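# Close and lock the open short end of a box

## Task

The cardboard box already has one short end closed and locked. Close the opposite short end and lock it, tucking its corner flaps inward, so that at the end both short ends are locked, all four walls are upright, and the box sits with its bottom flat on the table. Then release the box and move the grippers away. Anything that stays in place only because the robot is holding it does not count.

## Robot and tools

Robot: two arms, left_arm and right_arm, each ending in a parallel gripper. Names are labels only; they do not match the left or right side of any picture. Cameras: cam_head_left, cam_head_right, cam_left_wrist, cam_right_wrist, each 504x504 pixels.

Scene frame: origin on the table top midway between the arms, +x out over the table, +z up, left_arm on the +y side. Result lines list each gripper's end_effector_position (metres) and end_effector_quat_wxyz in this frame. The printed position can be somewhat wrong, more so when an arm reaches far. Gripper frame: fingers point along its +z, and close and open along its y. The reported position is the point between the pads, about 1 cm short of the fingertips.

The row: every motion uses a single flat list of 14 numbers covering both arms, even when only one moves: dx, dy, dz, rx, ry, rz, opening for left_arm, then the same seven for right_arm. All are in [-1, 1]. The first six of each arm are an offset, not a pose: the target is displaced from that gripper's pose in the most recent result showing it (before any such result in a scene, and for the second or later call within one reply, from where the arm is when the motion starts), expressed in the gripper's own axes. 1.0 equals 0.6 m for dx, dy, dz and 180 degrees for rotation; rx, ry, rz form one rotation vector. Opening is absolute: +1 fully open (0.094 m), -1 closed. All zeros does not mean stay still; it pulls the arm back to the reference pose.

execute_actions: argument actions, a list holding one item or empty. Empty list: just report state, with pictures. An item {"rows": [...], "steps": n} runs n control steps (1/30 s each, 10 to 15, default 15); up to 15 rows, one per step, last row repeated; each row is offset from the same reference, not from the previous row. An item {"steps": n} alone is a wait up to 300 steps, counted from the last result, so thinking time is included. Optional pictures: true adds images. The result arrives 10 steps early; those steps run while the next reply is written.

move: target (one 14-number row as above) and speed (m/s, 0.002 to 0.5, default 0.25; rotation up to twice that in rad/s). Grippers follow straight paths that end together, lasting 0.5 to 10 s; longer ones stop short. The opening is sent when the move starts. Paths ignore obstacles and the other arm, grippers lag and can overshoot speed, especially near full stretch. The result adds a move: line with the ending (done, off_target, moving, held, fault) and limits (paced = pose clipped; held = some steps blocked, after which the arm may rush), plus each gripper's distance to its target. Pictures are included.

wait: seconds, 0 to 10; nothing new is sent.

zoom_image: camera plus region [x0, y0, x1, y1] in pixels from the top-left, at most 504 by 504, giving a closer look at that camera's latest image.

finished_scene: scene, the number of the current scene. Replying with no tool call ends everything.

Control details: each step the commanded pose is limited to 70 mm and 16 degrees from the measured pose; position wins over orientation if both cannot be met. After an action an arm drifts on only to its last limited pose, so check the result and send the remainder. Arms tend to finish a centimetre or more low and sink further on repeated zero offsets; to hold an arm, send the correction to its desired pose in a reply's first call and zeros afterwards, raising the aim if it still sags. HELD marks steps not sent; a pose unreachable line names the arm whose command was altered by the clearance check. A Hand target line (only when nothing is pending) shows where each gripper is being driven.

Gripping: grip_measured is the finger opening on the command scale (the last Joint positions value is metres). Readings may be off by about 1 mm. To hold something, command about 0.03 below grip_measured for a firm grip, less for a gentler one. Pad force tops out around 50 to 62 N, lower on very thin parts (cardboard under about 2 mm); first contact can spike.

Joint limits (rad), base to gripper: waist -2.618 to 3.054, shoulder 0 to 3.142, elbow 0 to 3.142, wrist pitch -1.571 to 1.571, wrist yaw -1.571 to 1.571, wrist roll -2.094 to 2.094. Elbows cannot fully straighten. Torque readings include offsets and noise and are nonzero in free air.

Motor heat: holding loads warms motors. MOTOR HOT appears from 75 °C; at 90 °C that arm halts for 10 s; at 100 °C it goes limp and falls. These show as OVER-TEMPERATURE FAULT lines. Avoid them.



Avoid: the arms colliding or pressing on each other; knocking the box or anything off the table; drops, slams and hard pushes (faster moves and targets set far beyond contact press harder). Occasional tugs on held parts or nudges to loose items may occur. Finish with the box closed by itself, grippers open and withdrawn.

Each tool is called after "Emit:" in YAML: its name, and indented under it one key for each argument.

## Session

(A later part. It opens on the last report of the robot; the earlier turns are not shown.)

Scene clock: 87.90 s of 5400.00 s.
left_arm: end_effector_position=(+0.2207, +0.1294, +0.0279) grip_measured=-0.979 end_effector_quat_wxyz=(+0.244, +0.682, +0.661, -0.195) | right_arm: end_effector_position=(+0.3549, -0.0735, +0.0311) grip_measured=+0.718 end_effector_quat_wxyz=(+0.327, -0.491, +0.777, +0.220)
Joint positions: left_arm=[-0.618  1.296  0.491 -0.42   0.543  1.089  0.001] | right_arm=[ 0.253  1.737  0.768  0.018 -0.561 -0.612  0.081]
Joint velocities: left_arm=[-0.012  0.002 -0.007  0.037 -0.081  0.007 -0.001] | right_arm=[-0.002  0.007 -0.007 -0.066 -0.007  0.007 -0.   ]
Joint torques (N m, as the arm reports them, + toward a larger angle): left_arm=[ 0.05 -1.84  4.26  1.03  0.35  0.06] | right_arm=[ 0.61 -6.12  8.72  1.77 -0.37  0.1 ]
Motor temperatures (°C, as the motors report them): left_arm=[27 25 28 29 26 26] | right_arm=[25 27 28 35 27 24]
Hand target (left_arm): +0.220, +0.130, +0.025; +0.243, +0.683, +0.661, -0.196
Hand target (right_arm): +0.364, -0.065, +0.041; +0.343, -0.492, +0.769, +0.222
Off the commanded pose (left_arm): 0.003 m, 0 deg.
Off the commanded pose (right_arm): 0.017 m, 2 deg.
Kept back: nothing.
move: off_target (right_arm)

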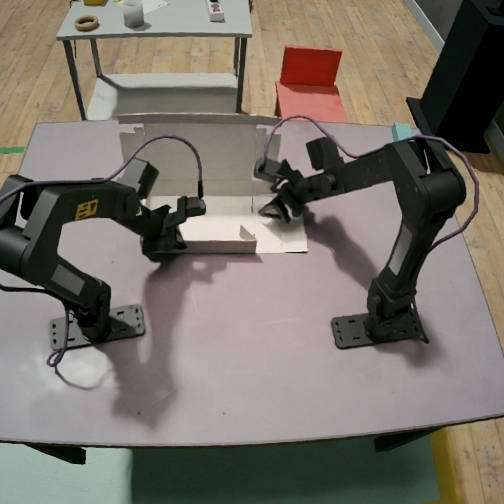

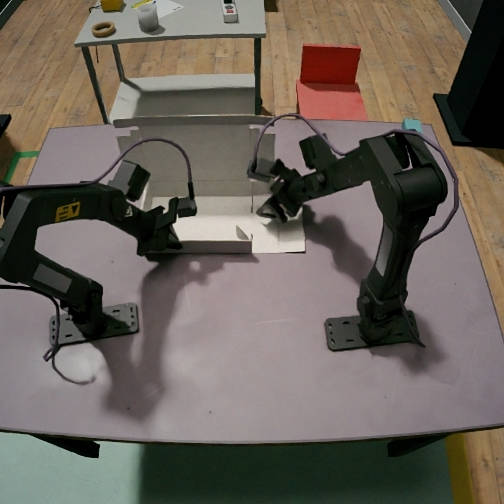

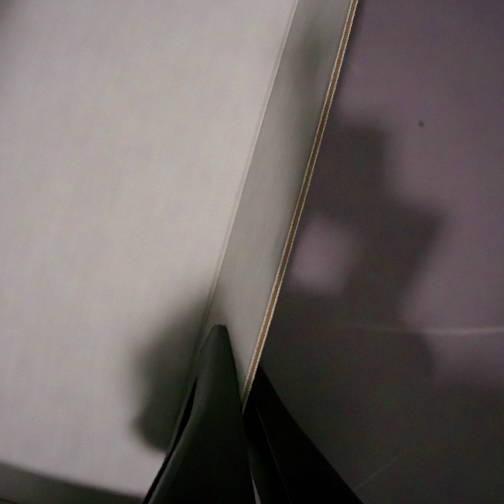

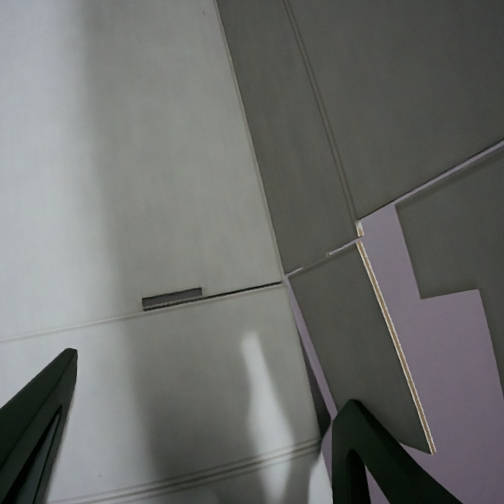

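Emit:
move:
  target: [0.003,0,0.004,0,0,0,-1,0.0117,-0.0467,-0.0475,0,-0.02,-0.11,0.95]
  speed: 0.15

Scene clock: 96.13 s of 5400.00 s.
left_arm: end_effector_position=(+0.2213, +0.1296, +0.0279) grip_measured=-0.979 end_effector_quat_wxyz=(+0.244, +0.681, +0.663, -0.194) | right_arm: end_effector_position=(+0.3631, -0.1090, +0.0338) grip_measured=+0.948 end_effector_quat_wxyz=(+0.373, -0.610, +0.678, +0.172)
Joint positions: left_arm=[-0.618  1.296  0.491 -0.418  0.541  1.085  0.001] | right_arm=[ 0.113  1.737  0.768 -0.035 -0.669 -1.073  0.092]
Joint velocities: left_arm=[-0.002  0.007  0.002  0.022 -0.037  0.007 -0.001] | right_arm=[ 0.017 -0.012  0.002 -0.066 -0.022 -0.007 -0.   ]
Joint torques (N m, as the arm reports them, + toward a larger angle): left_arm=[ 0.04 -1.85  4.26  1.05  0.31  0.04] | right_arm=[-1.   -7.02  8.49  1.28 -0.53 -0.09]
Motor temperatures (°C, as the motors report them): left_arm=[27 25 28 29 26 26] | right_arm=[25 27 28 35 27 24]
Hand target (left_arm): +0.221, +0.130, +0.025; +0.244, +0.682, +0.661, -0.195
Hand target (right_arm): +0.370, -0.108, +0.045; +0.385, -0.609, +0.671, +0.175
Off the commanded pose (left_arm): 0.003 m, 0 deg.
Off the commanded pose (right_arm): 0.013 m, 2 deg.
Kept back: nothing.
After step 90, 3.53 s passed at rest.
move: off_target (right_arm)

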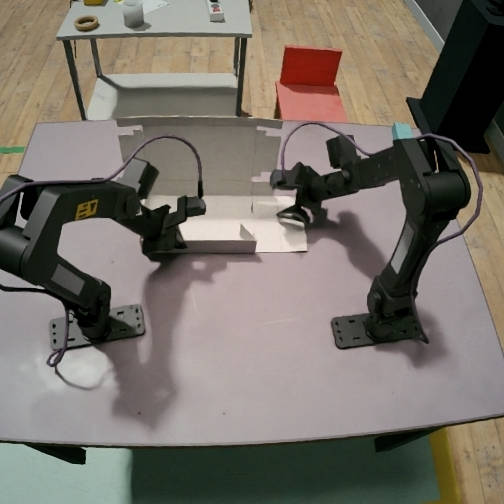

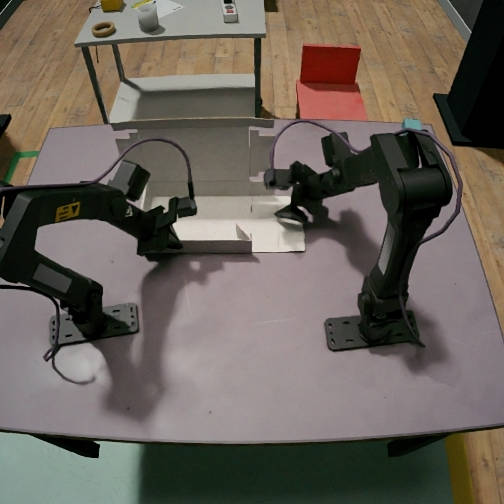

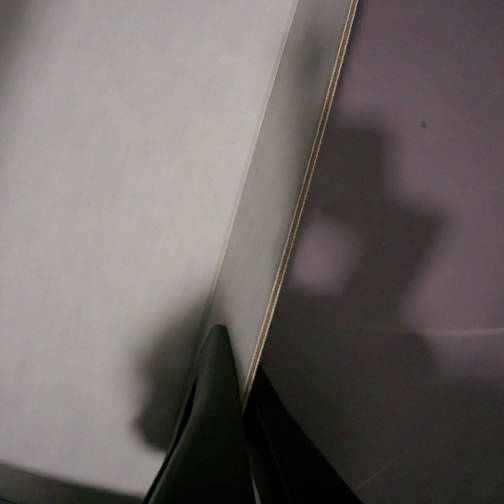

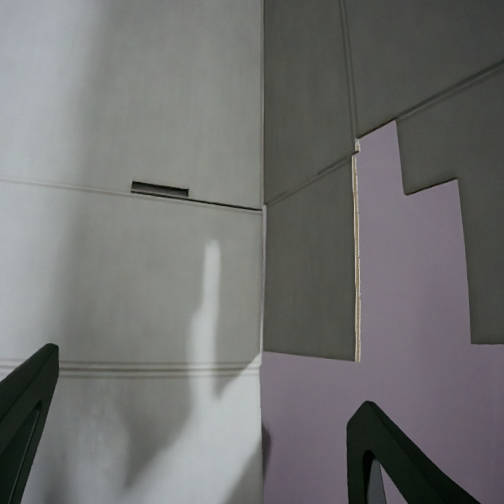

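Emit:
move:
  target: [0.003,0,0.004,0,0,0,-1,-0.0558,-0.0025,0.041,0,0,0,0.95]
  speed: 0.08

Scene clock: 97.67 s of 5400.00 s.
left_arm: end_effector_position=(+0.2213, +0.1296, +0.0279) grip_measured=-0.979 end_effector_quat_wxyz=(+0.244, +0.681, +0.663, -0.194) | right_arm: end_effector_position=(+0.3649, -0.0765, +0.0354) grip_measured=+0.948 end_effector_quat_wxyz=(+0.366, -0.611, +0.682, +0.167)
Joint positions: left_arm=[-0.618  1.296  0.491 -0.418  0.541  1.085  0.001] | right_arm=[ 0.226  1.756  0.803  0.002 -0.589 -0.964  0.092]
Joint velocities: left_arm=[-0.027 -0.027 -0.002 -0.022  0.022  0.037  0.   ] | right_arm=[-0.007 -0.007 -0.007  0.007 -0.066 -0.007 -0.001]
Joint torques (N m, as the arm reports them, + toward a larger angle): left_arm=[ 0.05 -1.85  4.27  1.07  0.29  0.01] | right_arm=[ 0.86 -6.21  8.45  1.67 -0.35  0.13]
Motor temperatures (°C, as the motors report them): left_arm=[27 25 28 29 26 26] | right_arm=[25 27 28 35 27 24]
Hand target (left_arm): +0.221, +0.130, +0.025; +0.244, +0.681, +0.663, -0.194
Hand target (right_arm): +0.371, -0.069, +0.042; +0.374, -0.609, +0.678, +0.172
Off the commanded pose (left_arm): 0.003 m, 0 deg.
Off the commanded pose (right_arm): 0.012 m, 1 deg.
Kept back: nothing.
move: off_target (right_arm)

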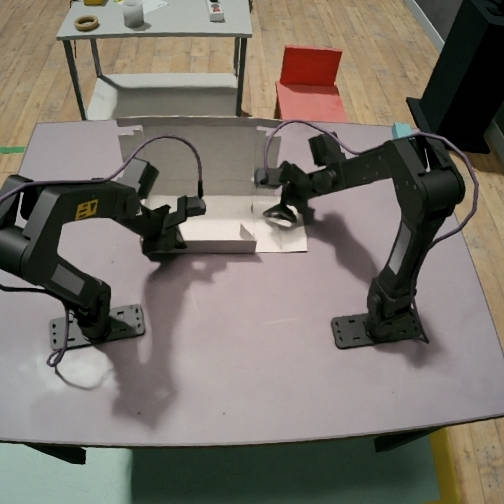

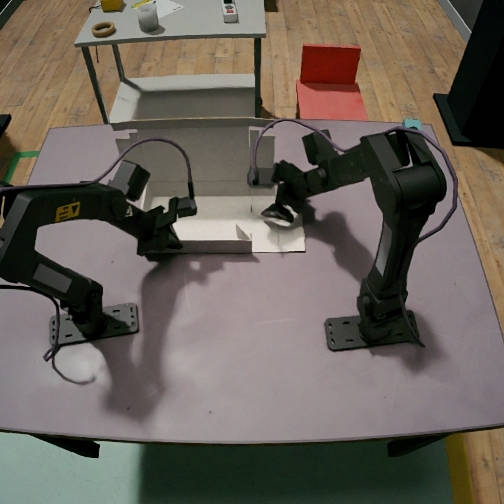

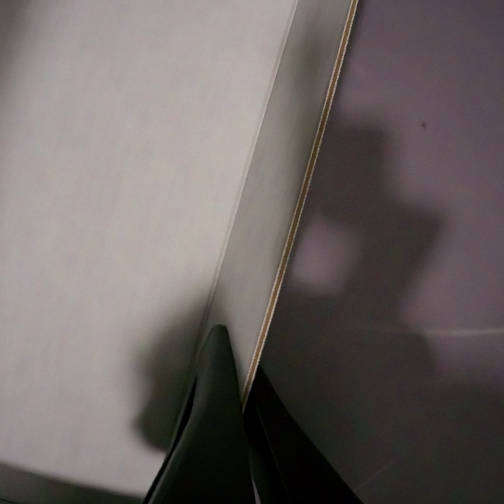

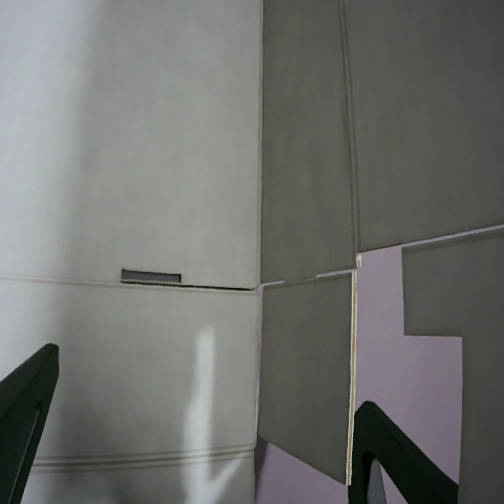

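Emit:
move:
  target: [0.003,0,0.004,0,0,0,-1,-0.0485,0.0823,0.0047,-0.02,-0.006,-0.019,0.1]
  speed: 0.07

Scene clock: 99.70 s of 5400.00 s.
left_arm: end_effector_position=(+0.2213, +0.1296, +0.0279) grip_measured=-0.979 end_effector_quat_wxyz=(+0.244, +0.681, +0.663, -0.194) | right_arm: end_effector_position=(+0.3368, -0.0544, +0.0419) grip_measured=+0.102 end_effector_quat_wxyz=(+0.363, -0.635, +0.665, +0.153)
Joint positions: left_arm=[-0.618  1.296  0.491 -0.418  0.541  1.085  0.001] | right_arm=[ 0.336  1.67   0.739  0.016 -0.514 -0.933  0.052]
Joint velocities: left_arm=[-0.007  0.032 -0.007 -0.081 -0.022 -0.007 -0.   ] | right_arm=[ 0.002  0.007 -0.007  0.037 -0.022 -0.037  0.   ]
Joint torques (N m, as the arm reports them, + toward a larger angle): left_arm=[ 0.06 -1.84  4.26  1.07  0.29  0.  ] | right_arm=[ 2.35 -7.62  4.32  1.63 -0.61  0.09]
Motor temperatures (°C, as the motors report them): left_arm=[27 25 28 29 26 26] | right_arm=[25 27 28 35 27 24]
Hand target (left_arm): +0.221, +0.130, +0.025; +0.244, +0.681, +0.663, -0.194
Hand target (right_arm): +0.319, -0.045, +0.043; -0.357, +0.641, -0.654, -0.182
Off the commanded pose (left_arm): 0.003 m, 0 deg.
Off the commanded pose (right_arm): 0.021 m, 4 deg.
Kept back: nothing.
move: off_target (right_arm)

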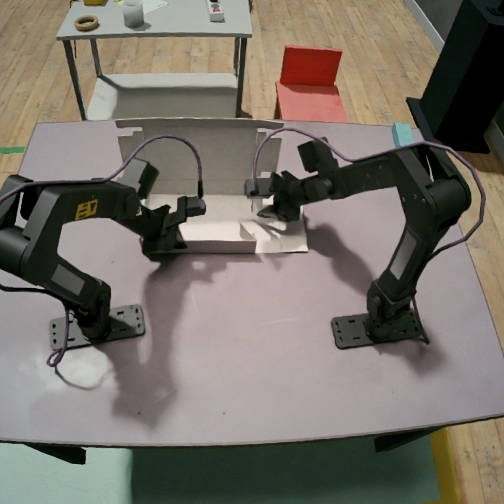

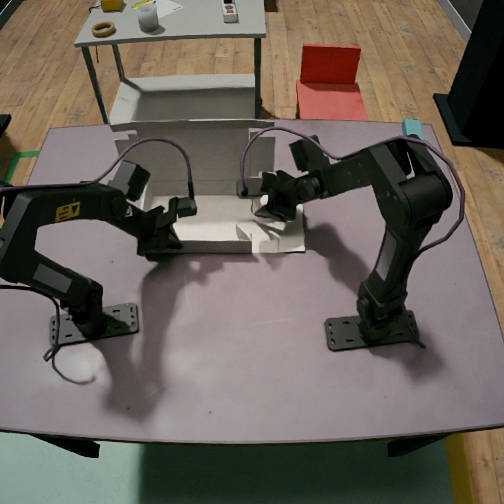

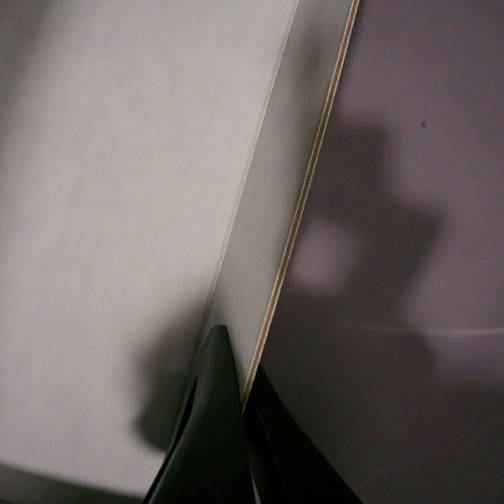

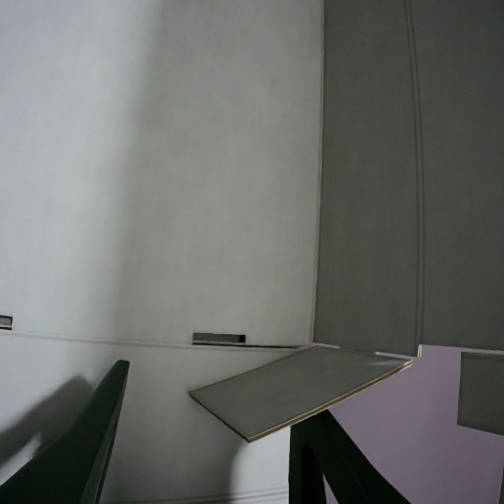

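Emit:
move:
  target: [0.003,0,0.004,0,0,0,-1,-0.0622,0.059,0.0487,-0.030,-0.0115,-0.0307,0.1]
  speed: 0.07

Scene clock: 101.77 s of 5400.00 s.
left_arm: end_effector_position=(+0.2228, +0.1297, +0.0279) grip_measured=-0.979 end_effector_quat_wxyz=(+0.245, +0.679, +0.666, -0.191) | right_arm: end_effector_position=(+0.3023, -0.0150, +0.0273) grip_measured=+0.102 end_effector_quat_wxyz=(-0.337, +0.681, -0.628, -0.167)
Joint positions: left_arm=[-0.618  1.296  0.491 -0.412  0.536  1.077  0.001] | right_arm=[ 0.484  1.71   0.739  0.029 -0.482 -0.932  0.052]
Joint velocities: left_arm=[-0.002  0.017  0.012 -0.051  0.007 -0.081  0.001] | right_arm=[-0.002  0.002 -0.002 -0.022  0.037 -0.051  0.   ]
Joint torques (N m, as the arm reports them, + toward a larger angle): left_arm=[ 0.05 -1.85  4.27  1.03  0.33  0.08] | right_arm=[ 0.98 -5.88  9.27  1.69 -0.37  0.09]
Motor temperatures (°C, as the motors report them): left_arm=[27 25 28 29 26 26] | right_arm=[25 27 28 35 27 24]
Hand target (left_arm): +0.221, +0.130, +0.025; +0.244, +0.681, +0.663, -0.194
Hand target (right_arm): +0.308, -0.003, +0.038; -0.351, +0.680, -0.619, -0.177
Off the commanded pose (left_arm): 0.003 m, 1 deg.
Off the commanded pose (right_arm): 0.018 m, 2 deg.
Kept back: nothing.
move: off_target (right_arm)

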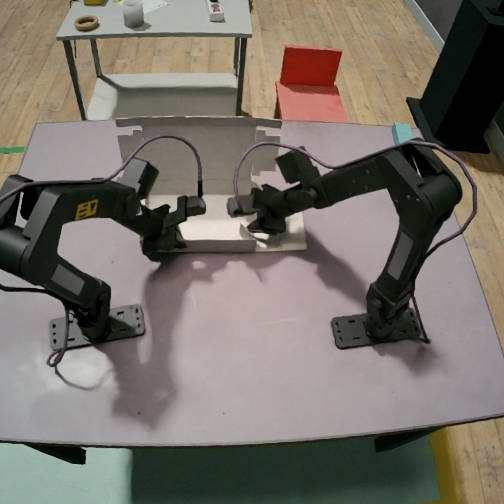

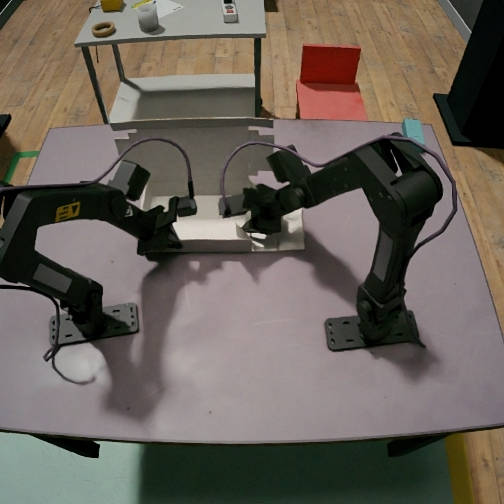

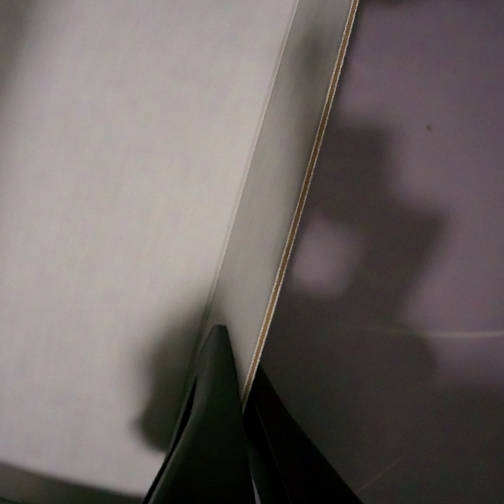

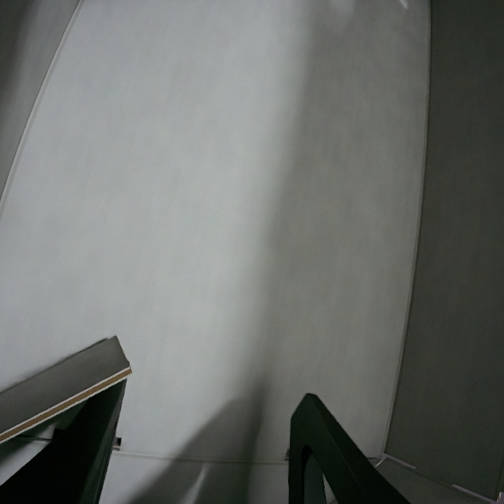

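Emit:
move:
  target: [0.003,-0.003,0.004,0,0,0,-1,0.0982,-0.0342,-0.1192,0.0434,0.0100,0.0478,-1]
  speed: 0.15

Scene clock: 106.23 s of 5400.00 s.
left_arm: end_effector_position=(+0.2229, +0.1297, +0.0279) grip_measured=-0.979 end_effector_quat_wxyz=(+0.245, +0.679, +0.666, -0.191) | right_arm: end_effector_position=(+0.3275, -0.1042, +0.0468) grip_measured=-0.992 end_effector_quat_wxyz=(+0.365, -0.611, +0.691, +0.127)
Joint positions: left_arm=[-0.618  1.296  0.491 -0.412  0.536  1.077  0.001] | right_arm=[ 0.213  1.528  0.632 -0.045 -0.519 -0.985  0.   ]
Joint velocities: left_arm=[-0.012 -0.017 -0.027  0.051 -0.022 -0.007 -0.   ] | right_arm=[-0.002 -0.007 -0.002  0.007 -0.022 -0.051  0.001]
Joint torques (N m, as the arm reports them, + toward a larger angle): left_arm=[-0.27 -2.42  3.89  1.08  0.27 -0.04] | right_arm=[-0.99 -6.59  4.7   1.49 -0.47 -0.1 ]
Motor temperatures (°C, as the motors report them): left_arm=[27 25 28 29 26 26] | right_arm=[25 27 28 35 27 24]
Hand target (left_arm): +0.221, +0.130, +0.025; +0.245, +0.679, +0.665, -0.192
Hand target (right_arm): +0.318, -0.107, +0.045; +0.359, -0.610, +0.692, +0.139
Off the commanded pose (left_arm): 0.004 m, 0 deg.
Off the commanded pose (right_arm): 0.011 m, 1 deg.
Kept back: nothing.
After step 90, 0.27 s passed at rest.
move: off_target (right_arm)

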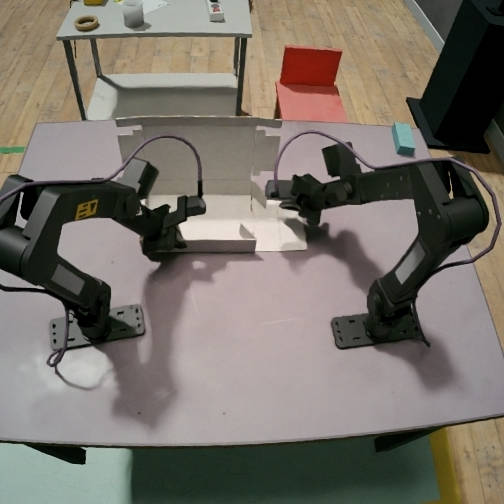

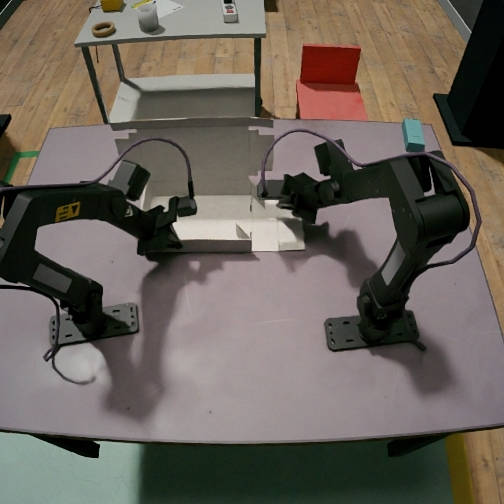

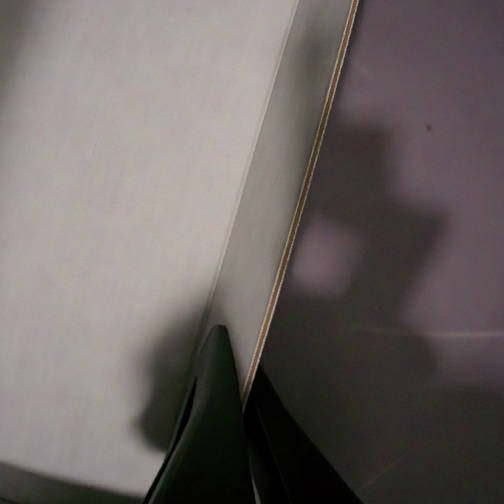

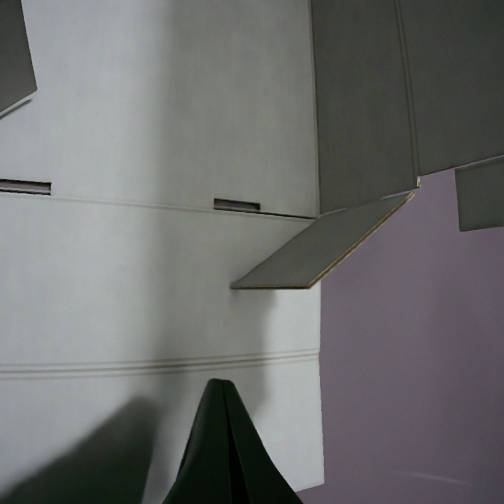

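Emit:
move:
  target: [0.003,-0.003,0.004,0,0,0,-1,-0.0188,-0.084,0.0475,0,0,0,-1]
  speed: 0.12

Scene clock: 108.10 s of 5400.00 s.
left_arm: end_effector_position=(+0.2229, +0.1297, +0.0279) grip_measured=-0.979 end_effector_quat_wxyz=(+0.245, +0.679, +0.666, -0.191) | right_arm: end_effector_position=(+0.3792, -0.0903, +0.0431) grip_measured=-0.992 end_effector_quat_wxyz=(+0.362, -0.610, +0.693, +0.124)
Joint positions: left_arm=[-0.618  1.296  0.491 -0.412  0.536  1.077  0.001] | right_arm=[ 0.213  1.73   0.837 -0.05  -0.51  -0.986  0.   ]
Joint velocities: left_arm=[ 0.017 -0.012  0.002  0.051 -0.081  0.037 -0.001] | right_arm=[ 0.007 -0.002 -0.012  0.007 -0.022  0.081 -0.001]
Joint torques (N m, as the arm reports them, + toward a larger angle): left_arm=[-0.27 -2.42  3.88  1.08  0.27 -0.04] | right_arm=[-0.57 -6.5   8.52  1.48 -0.4  -0.08]
Motor temperatures (°C, as the motors report them): left_arm=[27 25 28 29 26 26] | right_arm=[25 27 28 35 27 24]
Hand target (left_arm): +0.221, +0.130, +0.025; +0.245, +0.679, +0.665, -0.191
Hand target (right_arm): +0.384, -0.089, +0.048; +0.365, -0.610, +0.691, +0.127
Off the commanded pose (left_arm): 0.003 m, 0 deg.
Off the commanded pose (right_arm): 0.007 m, 1 deg.
Kept back: nothing.
move: done

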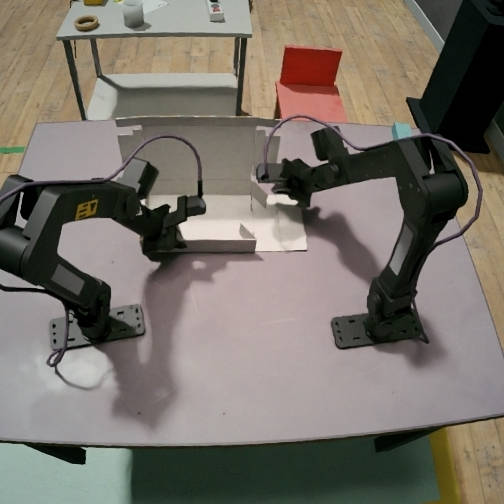

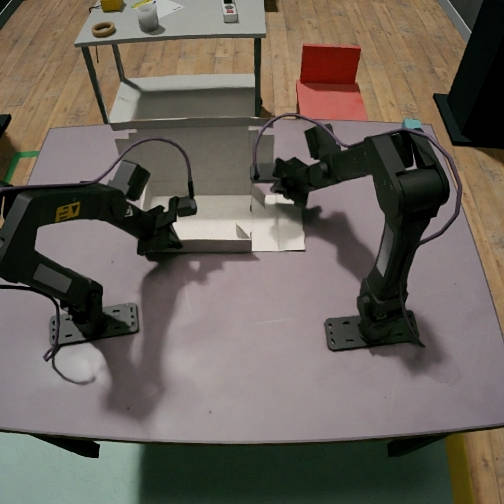

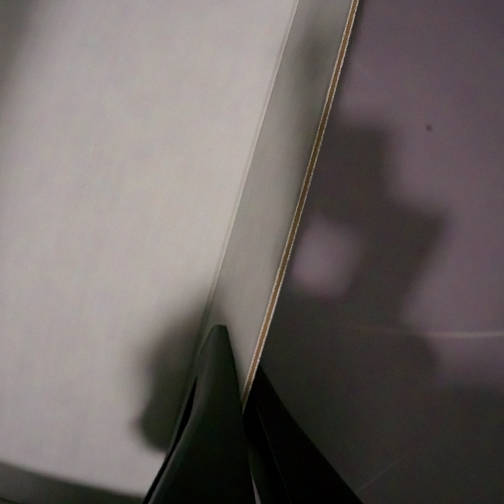

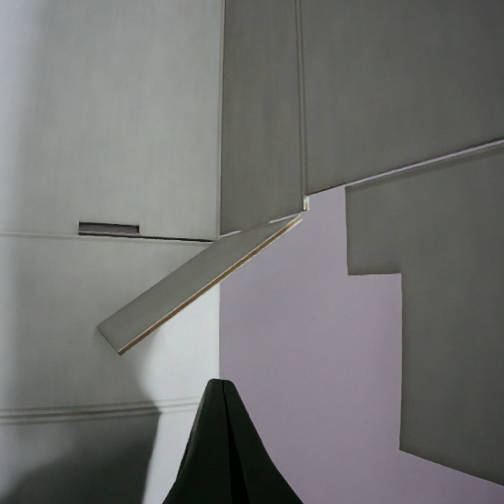

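Emit:
move:
  target: [0.003,-0.003,0.004,0,0,0,-1,-0.0648,0.0657,0.0403,-0.0255,-0.0105,-0.0274,-0.6]
  speed: 0.07

Scene clock: 110.53 s of 5400.00 s.
left_arm: end_effector_position=(+0.2232, +0.1298, +0.0279) grip_measured=-0.979 end_effector_quat_wxyz=(+0.245, +0.677, +0.667, -0.191) | right_arm: end_effector_position=(+0.3542, -0.0451, +0.0424) grip_measured=-0.602 end_effector_quat_wxyz=(-0.355, +0.652, -0.657, -0.131)
Joint positions: left_arm=[-0.618  1.296  0.491 -0.411  0.534  1.073  0.001] | right_arm=[ 0.358  1.73   0.837 -0.034 -0.468 -0.97   0.019]
Joint velocities: left_arm=[-0.002  0.002  0.012  0.037 -0.022  0.022 -0.   ] | right_arm=[ 0.012 -0.012 -0.002  0.022 -0.022 -0.007  0.   ]
Joint torques (N m, as the arm reports them, + toward a larger angle): left_arm=[-0.28 -2.42  3.89  1.12  0.3   0.  ] | right_arm=[ 1.23 -6.16  6.64  1.79 -0.32  0.12]
Motor temperatures (°C, as the motors report them): left_arm=[27 25 28 29 26 26] | right_arm=[25 27 28 35 27 24]
Hand target (left_arm): +0.221, +0.130, +0.025; +0.245, +0.679, +0.666, -0.191
Hand target (right_arm): +0.350, -0.038, +0.041; -0.354, +0.652, -0.655, -0.145
Off the commanded pose (left_arm): 0.004 m, 0 deg.
Off the commanded pose (right_arm): 0.009 m, 2 deg.
Kept back: nothing.
move: done

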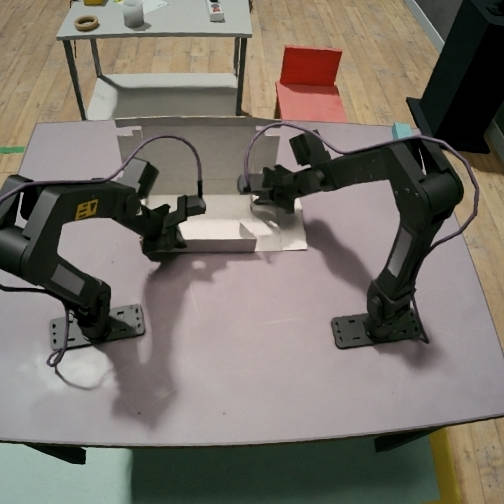

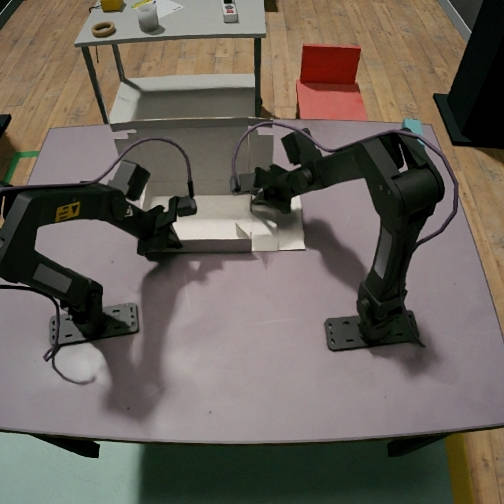

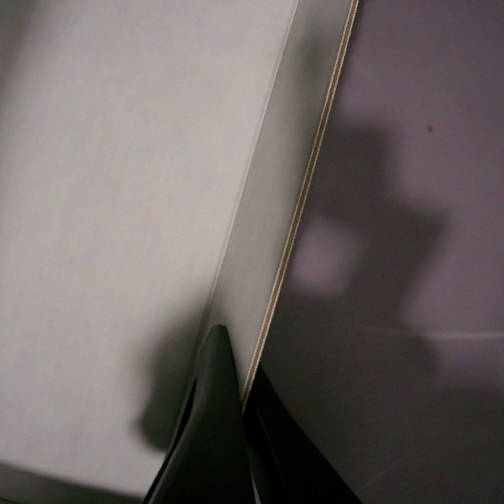

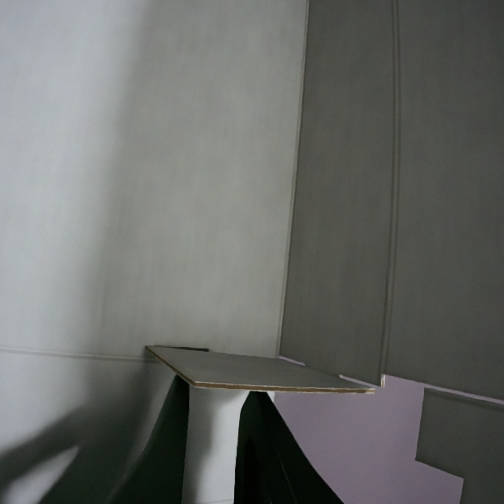

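Emit:
execute_actions:
  actions:
    - {"rows": [[0.003,-0.003,0.004,0,0,0,-1,-0.012,0.010,0.008,-0.004,-0.002,-0.004,-0.6],[0.003,-0.003,0.004,0,0,0,-1,-0.0152,0.0136,0.0106,-0.0055,-0.0027,-0.0057,-0.6],[0.003,-0.003,0.004,0,0,0,-1,-0.0184,0.0172,0.0132,-0.007,-0.0033,-0.0074,-0.6],[0.003,-0.003,0.004,0,0,0,-1,-0.0216,0.0208,0.0158,-0.0085,-0.004,-0.0091,-0.55],[0.003,-0.003,0.004,0,0,0,-1,-0.0247,0.0244,0.0184,-0.010,-0.0047,-0.0108,-0.48],[0.003,-0.003,0.004,0,0,0,-1,-0.0279,0.028,0.021,-0.0114,-0.0053,-0.0125,-0.40],[0.003,-0.003,0.004,0,0,0,-1,-0.0311,0.0316,0.0236,-0.0129,-0.006,-0.0142,-0.32],[0.003,-0.003,0.004,0,0,0,-1,-0.0343,0.0352,0.0262,-0.0144,-0.0067,-0.0159,-0.24],[0.003,-0.003,0.004,0,0,0,-1,-0.0374,0.0388,0.0289,-0.0159,-0.0073,-0.0176,-0.16],[0.003,-0.003,0.004,0,0,0,-1,-0.0406,0.0424,0.0315,-0.0174,-0.008,-0.0193,-0.08],[0.003,-0.003,0.004,0,0,0,-1,-0.0438,0.046,0.0341,-0.0189,-0.0087,-0.021,0.0],[0.003,-0.003,0.004,0,0,0,-1,-0.047,0.0496,0.0367,-0.0204,-0.0093,-0.0227,0.08],[0.003,-0.003,0.004,0,0,0,-1,-0.0501,0.0532,0.0393,-0.0218,-0.010,-0.0243,0.16],[0.003,-0.003,0.004,0,0,0,-1,-0.0533,0.0568,0.0419,-0.0233,-0.0107,-0.026,0.25],[0.003,-0.003,0.004,0,0,0,-1,-0.0565,0.0603,0.0445,-0.0248,-0.0113,-0.0277,0.4]], "steps": 15}

Emit:
wait:
  seconds: 0.5

Scene clock: 112.27 s of 5400.00 s.
left_arm: end_effector_position=(+0.2234, +0.1299, +0.0278) grip_measured=-0.979 end_effector_quat_wxyz=(+0.245, +0.676, +0.669, -0.191) | right_arm: end_effector_position=(+0.3505, -0.0393, +0.0412) grip_measured=-0.509 end_effector_quat_wxyz=(-0.352, +0.659, -0.653, -0.126)
Joint positions: left_arm=[-0.618  1.296  0.491 -0.41   0.533  1.068  0.001] | right_arm=[ 0.384  1.73   0.837 -0.033 -0.447 -0.969  0.023]
Joint velocities: left_arm=[-0.017  0.022 -0.012 -0.022 -0.11   0.007 -0.   ] | right_arm=[ 0.242  0.007  0.007  0.022  0.007 -0.081  0.055]
Joint torques (N m, as the arm reports them, + toward a larger angle): left_arm=[-0.28 -2.56  4.1   1.08  0.29  0.18] | right_arm=[ 1.75 -6.14  6.38  1.84 -0.5   0.06]
Motor temperatures (°C, as the motors report them): left_arm=[27 25 27 29 26 26] | right_arm=[25 27 28 35 27 24]
Steps of this call (steps 1 to 47: nothing new was sent; steps 48 to 52: the first 5 steps of this action). Readings (end_effector_position):
48: left_arm (+0.2233, +0.1298, +0.0279) | right_arm (+0.3545, -0.0452, +0.0421)
49: left_arm (+0.2233, +0.1298, +0.0279) | right_arm (+0.3542, -0.0446, +0.0419)
51: left_arm (+0.2233, +0.1298, +0.0279) | right_arm (+0.3521, -0.0414, +0.0415)
52: the state above

Scene clock: 113.10 s of 5400.00 s.
left_arm: end_effector_position=(+0.2267, +0.1303, +0.0278) grip_measured=-0.979 end_effector_quat_wxyz=(+0.247, +0.671, +0.674, -0.186) | right_arm: end_effector_position=(+0.3221, -0.0071, +0.0306) grip_measured=+0.398 end_effector_quat_wxyz=(-0.334, +0.694, -0.622, -0.144)
Joint positions: left_arm=[-0.618  1.296  0.491 -0.398  0.522  1.053  0.001] | right_arm=[ 0.492  1.76   0.837 -0.025 -0.44  -0.968  0.066]
Joint velocities: left_arm=[-0.002 -0.012  0.007  0.051 -0.125 -0.11   0.   ] | right_arm=[-0.007 -0.007  0.012  0.051 -0.007  0.022 -0.001]
Joint torques (N m, as the arm reports them, + toward a larger angle): left_arm=[-0.28 -2.45  3.91  1.03  0.37  0.16] | right_arm=[ 0.69 -6.68  6.87  1.93 -0.34  0.14]
Motor temperatures (°C, as the motors report them): left_arm=[27 25 27 29 26 26] | right_arm=[25 27 28 35 27 24]
Hand target (left_arm): +0.222, +0.130, +0.025; +0.245, +0.677, +0.667, -0.191
Hand target (right_arm): +0.323, +0.001, +0.035; -0.345, +0.692, -0.616, -0.152
Off the commanded pose (left_arm): 0.006 m, 1 deg.
Off the commanded pose (right_arm): 0.010 m, 2 deg.
Kept back: nothing.
Steps of this call (steps 1 to 10: the last 10 steps of your previous action; steps 11 to 25: nothing new was sent). Readings (end_effector_position):
1: left_arm (+0.2236, +0.1300, +0.0278) | right_arm (+0.3488, -0.0370, +0.0410)
2: left_arm (+0.2237, +0.1300, +0.0278) | right_arm (+0.3470, -0.0347, +0.0406)
4: left_arm (+0.2240, +0.1300, +0.0278) | right_arm (+0.3429, -0.0296, +0.0392)
8: left_arm (+0.2244, +0.1301, +0.0278) | right_arm (+0.3338, -0.0195, +0.0348)
25: the state above

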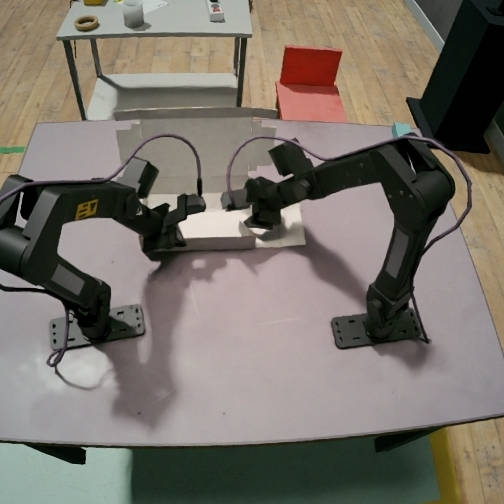

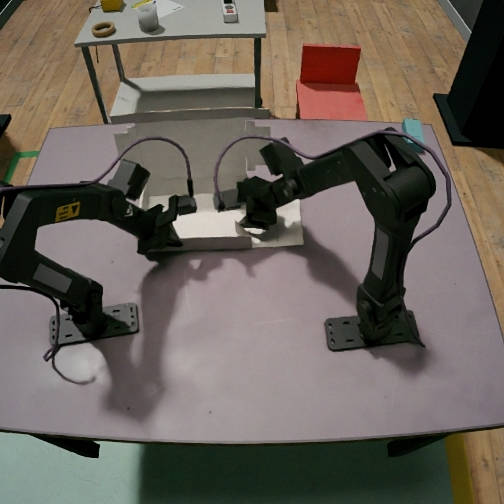

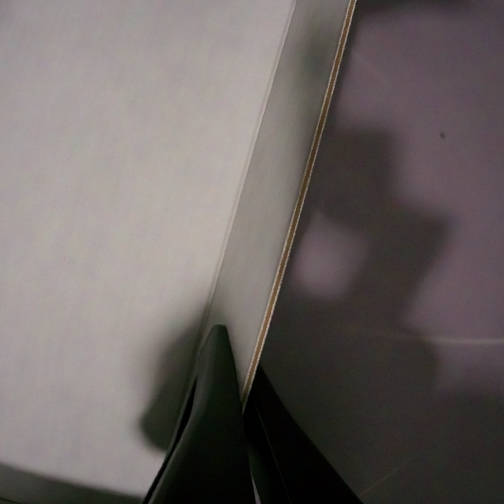

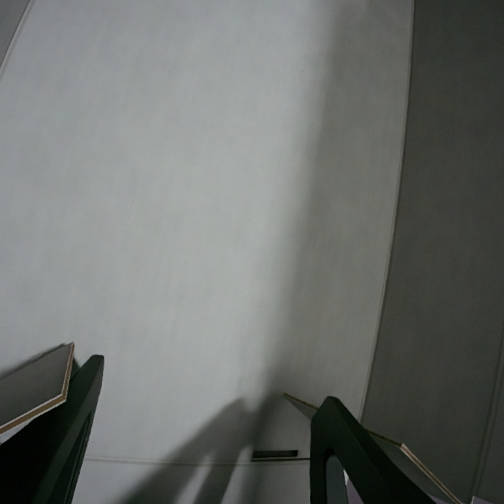

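Emit:
zoom_image:
  camera: "cam_right_wrist"
  region: [250, 340, 504, 504]

Region (250, 340, 504, 504) of cam_right_wrist's 504x504 image, scaled by 1.984, with more detail than that image has; it fills the top 325 rows of this view, and the rest is white.

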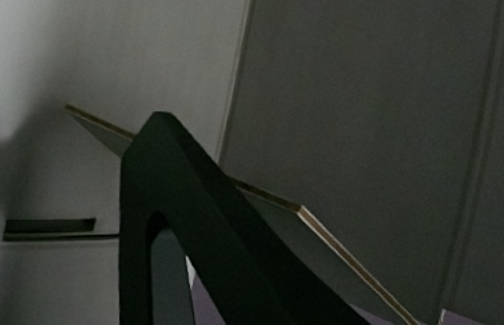

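Emit:
execute_actions:
  actions:
    - {"rows": [[0.003,-0.01,0.004,0.004,0,0.006,-1,-0.012,-0.002,0.004,0,-0.005,0,0.45],[0.003,-0.01,0.004,0.004,0,0.006,-1,-0.012,-0.002,0.004,0,-0.005,0,0.5],[0.003,-0.01,0.004,0.004,0,0.006,-1,-0.012,-0.002,0.004,0,-0.005,0,0.55],[0.003,-0.01,0.004,0.004,0,0.006,-1,-0.012,-0.002,0.004,0,-0.005,0,0.6],[0.003,-0.01,0.004,0.004,0,0.006,-1,-0.012,-0.002,0.004,0,-0.005,0,0.65],[0.003,-0.01,0.004,0.004,0,0.006,-1,-0.012,-0.002,0.004,0,-0.005,0,0.7],[0.003,-0.01,0.004,0.004,0,0.006,-1,-0.012,-0.002,0.004,0,-0.005,0,0.75],[0.003,-0.01,0.004,0.004,0,0.006,-1,-0.012,-0.002,0.004,0,-0.005,0,0.8],[0.003,-0.01,0.004,0.004,0,0.006,-1,-0.012,-0.002,0.004,0,-0.005,0,0.85],[0.003,-0.01,0.004,0.004,0,0.006,-1,-0.012,-0.002,0.004,0,-0.005,0,0.9],[0.003,-0.01,0.004,0.004,0,0.006,-1,-0.012,-0.002,0.004,0,-0.005,0,0.95]], "steps": 12}

Emit:
wait:
  seconds: 0.4

Scene clock: 114.57 s of 5400.00 s.
left_arm: end_effector_position=(+0.2277, +0.1305, +0.0278) grip_measured=-0.979 end_effector_quat_wxyz=(+0.248, +0.671, +0.674, -0.183) | right_arm: end_effector_position=(+0.3220, -0.0071, +0.0306) grip_measured=+0.478 end_effector_quat_wxyz=(-0.334, +0.694, -0.622, -0.144)
Joint positions: left_arm=[-0.618  1.296  0.491 -0.395  0.518  1.052  0.001] | right_arm=[ 0.492  1.76   0.837 -0.025 -0.44  -0.968  0.069]
Joint velocities: left_arm=[-0.012 -0.002  0.017  0.11  -0.037 -0.051  0.001] | right_arm=[ 0.002  0.012  0.007  0.037 -0.081 -0.022  0.04 ]
Joint torques (N m, as the arm reports them, + toward a larger angle): left_arm=[-0.87 -2.73  3.69  0.9   0.42  0.22] | right_arm=[ 0.88 -6.64  7.24  1.78 -0.25  0.14]
Motor temperatures (°C, as the motors report them): left_arm=[27 25 27 29 26 26] | right_arm=[25 27 28 35 27 24]
Steps of this call (steps 1 to 42: nothing new was sent; steps 43 to 44: the first 2 steps of this action). Readings (end_effector_position):
43: left_arm (+0.2271, +0.1304, +0.0278) | right_arm (+0.3220, -0.0070, +0.0306)
44: the state above

Scene clock: 115.30 s of 5400.00 s.
left_arm: end_effector_position=(+0.2307, +0.1309, +0.0279) grip_measured=-0.979 end_effector_quat_wxyz=(+0.251, +0.671, +0.674, -0.177) | right_arm: end_effector_position=(+0.3204, -0.0058, +0.0305) grip_measured=+0.947 end_effector_quat_wxyz=(-0.333, +0.695, -0.620, -0.146)
Joint positions: left_arm=[-0.618  1.296  0.491 -0.384  0.508  1.051  0.001] | right_arm=[ 0.495  1.76   0.837 -0.027 -0.442 -0.967  0.091]
Joint velocities: left_arm=[-0.002  0.012  0.002  0.037 -0.051 -0.037  0.   ] | right_arm=[ 0.027 -0.007 -0.022 -0.037  0.022 -0.007 -0.001]
Joint torques (N m, as the arm reports them, + toward a larger angle): left_arm=[-0.64 -2.8   3.72  0.92  0.43  0.17] | right_arm=[ 0.58 -6.52  7.47  1.75 -0.22  0.08]
Motor temperatures (°C, as the motors report them): left_arm=[27 25 27 29 26 26] | right_arm=[25 27 28 35 27 24]
Hand target (left_arm): +0.221, +0.130, +0.024; +0.245, +0.679, +0.666, -0.187
Hand target (right_arm): +0.322, -0.000, +0.034; -0.339, +0.693, -0.619, -0.150
Off the commanded pose (left_arm): 0.010 m, 2 deg.
Off the commanded pose (right_arm): 0.007 m, 1 deg.
Kept back: nothing.
Steps of this call (steps 1 to 10: the last 10 steps of your previous action; steps 11 to 22: nothing new was sent). Readings (end_effector_position):
1: left_arm (+0.2285, +0.1306, +0.0278) | right_arm (+0.3218, -0.0071, +0.0305)
2: left_arm (+0.2292, +0.1308, +0.0278) | right_arm (+0.3217, -0.0070, +0.0305)
4: left_arm (+0.2303, +0.1308, +0.0279) | right_arm (+0.3210, -0.0066, +0.0305)
8: left_arm (+0.2307, +0.1309, +0.0279) | right_arm (+0.3204, -0.0058, +0.0305)
22: the state above

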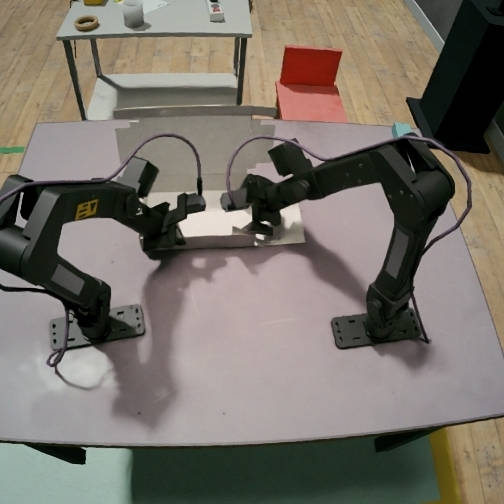

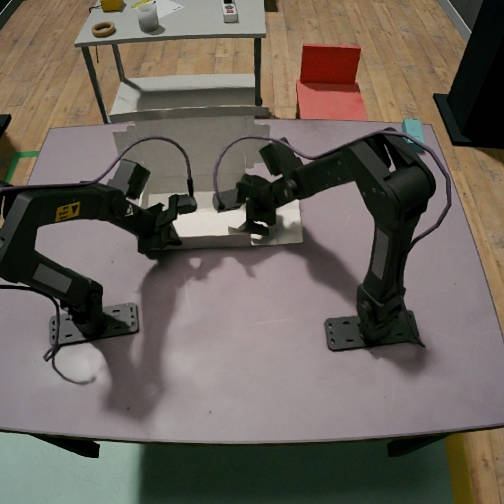

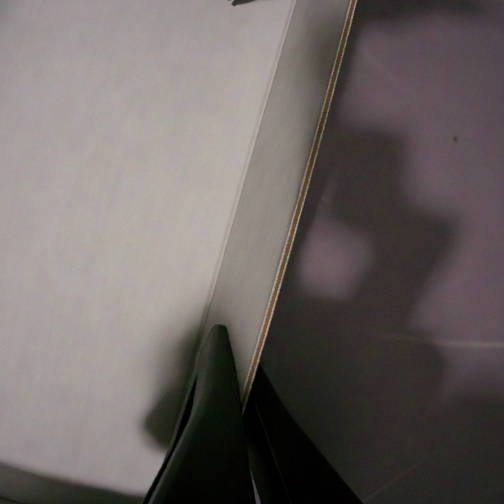

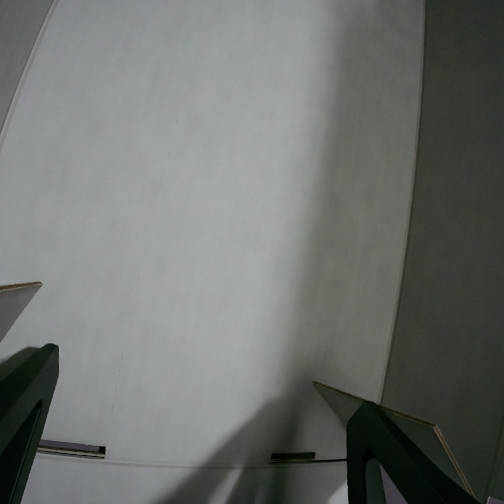

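Emit:
execute_actions:
  actions:
    - {"rows": [[0.003,-0.02,0.004,0.008,0,0.010,-1,-0.012,-0.004,0.004,0,-0.005,0,0.95],[0.003,-0.024,0.004,0.010,0,0.012,-1,-0.012,-0.004,0.004,0,-0.005,0,0.95],[0.003,-0.028,0.004,0.012,0,0.014,-1,-0.012,-0.004,0.004,0,-0.005,0,0.95],[0.003,-0.032,0.004,0.014,0,0.016,-1,-0.012,-0.004,0.004,0,-0.005,0,0.95],[0.003,-0.036,0.004,0.016,0,0.018,-1,-0.012,-0.004,0.004,0,-0.005,0,0.95],[0.003,-0.04,0.004,0.018,0,0.020,-1,-0.012,-0.004,0.004,0,-0.005,0,0.95]], "steps": 12}

Emit:
wait:
  seconds: 0.4

Scene clock: 116.03 s of 5400.00 s.
left_arm: end_effector_position=(+0.2308, +0.1309, +0.0278) grip_measured=-0.979 end_effector_quat_wxyz=(+0.251, +0.672, +0.674, -0.176) | right_arm: end_effector_position=(+0.3204, -0.0058, +0.0305) grip_measured=+0.947 end_effector_quat_wxyz=(-0.333, +0.695, -0.620, -0.146)
Joint positions: left_arm=[-0.619  1.296  0.491 -0.383  0.506  1.053  0.001] | right_arm=[ 0.495  1.76   0.837 -0.027 -0.442 -0.967  0.091]
Joint velocities: left_arm=[-0.032  0.002 -0.007  0.022 -0.066 -0.066  0.001] | right_arm=[ 0.007 -0.012 -0.017  0.007 -0.037  0.022 -0.   ]
Joint torques (N m, as the arm reports them, + toward a larger angle): left_arm=[-1.26 -3.69  3.11  0.88  0.46  0.27] | right_arm=[ 0.76 -6.48  7.71  1.71 -0.23  0.11]
Motor temperatures (°C, as the motors report them): left_arm=[27 25 27 29 26 26] | right_arm=[25 27 28 35 27 24]
Steps of this call (steps 1 to 20: nothing new was sent; steps 21 to 22: the first 2 steps of this action). Readings (end_effector_position):
21: left_arm (+0.2308, +0.1310, +0.0278) | right_arm (+0.3204, -0.0058, +0.0305)
22: the state above

Scene clock: 116.77 s of 5400.00 s.
left_arm: end_effector_position=(+0.2278, +0.1294, +0.0274) grip_measured=-0.979 end_effector_quat_wxyz=(+0.254, +0.682, +0.664, -0.173) | right_arm: end_effector_position=(+0.3204, -0.0058, +0.0305) grip_measured=+0.947 end_effector_quat_wxyz=(-0.333, +0.695, -0.620, -0.146)
Joint positions: left_arm=[-0.632  1.287  0.482 -0.379  0.503  1.068  0.001] | right_arm=[ 0.495  1.76   0.837 -0.027 -0.442 -0.967  0.091]
Joint velocities: left_arm=[ 0.002 -0.007  0.012 -0.037 -0.022  0.022 -0.   ] | right_arm=[ 0.032 -0.012  0.007 -0.007 -0.022  0.007 -0.   ]
Joint torques (N m, as the arm reports them, + toward a larger angle): left_arm=[-1.65 -4.    2.91  0.71  0.45  0.36] | right_arm=[ 0.83 -6.55  7.79  1.73 -0.24  0.12]
Motor temperatures (°C, as the motors report them): left_arm=[27 25 27 29 26 26] | right_arm=[25 27 28 35 27 24]
Hand target (left_arm): +0.208, +0.130, +0.022; +0.238, +0.699, +0.648, -0.188
Hand target (right_arm): +0.322, +0.001, +0.034; -0.338, +0.694, -0.618, -0.152
Off the commanded pose (left_arm): 0.021 m, 4 deg.
Off the commanded pose (right_arm): 0.008 m, 1 deg.
Kept back: nothing.
Steps of this call (steps 1 to 10: the last 10 steps of your previous action; steps 11 to 22: nothing new was sent). Readings (end_effector_position):
1: left_arm (+0.2308, +0.1309, +0.0276) | right_arm (+0.3204, -0.0058, +0.0305)
2: left_arm (+0.2307, +0.1308, +0.0275) | right_arm (+0.3204, -0.0058, +0.0305)
4: left_arm (+0.2299, +0.1304, +0.0274) | right_arm (+0.3204, -0.0058, +0.0305)
8: left_arm (+0.2279, +0.1295, +0.0274) | right_arm (+0.3204, -0.0058, +0.0305)
22: the state above

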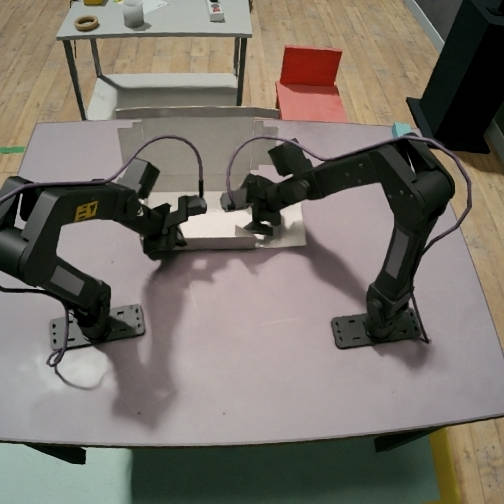

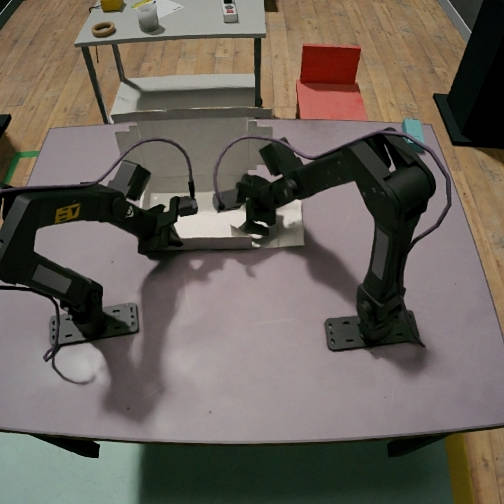

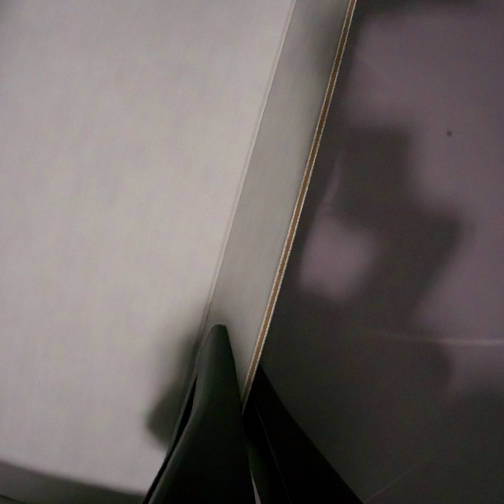

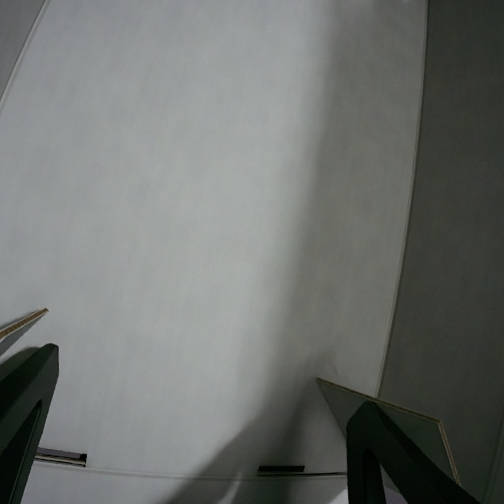

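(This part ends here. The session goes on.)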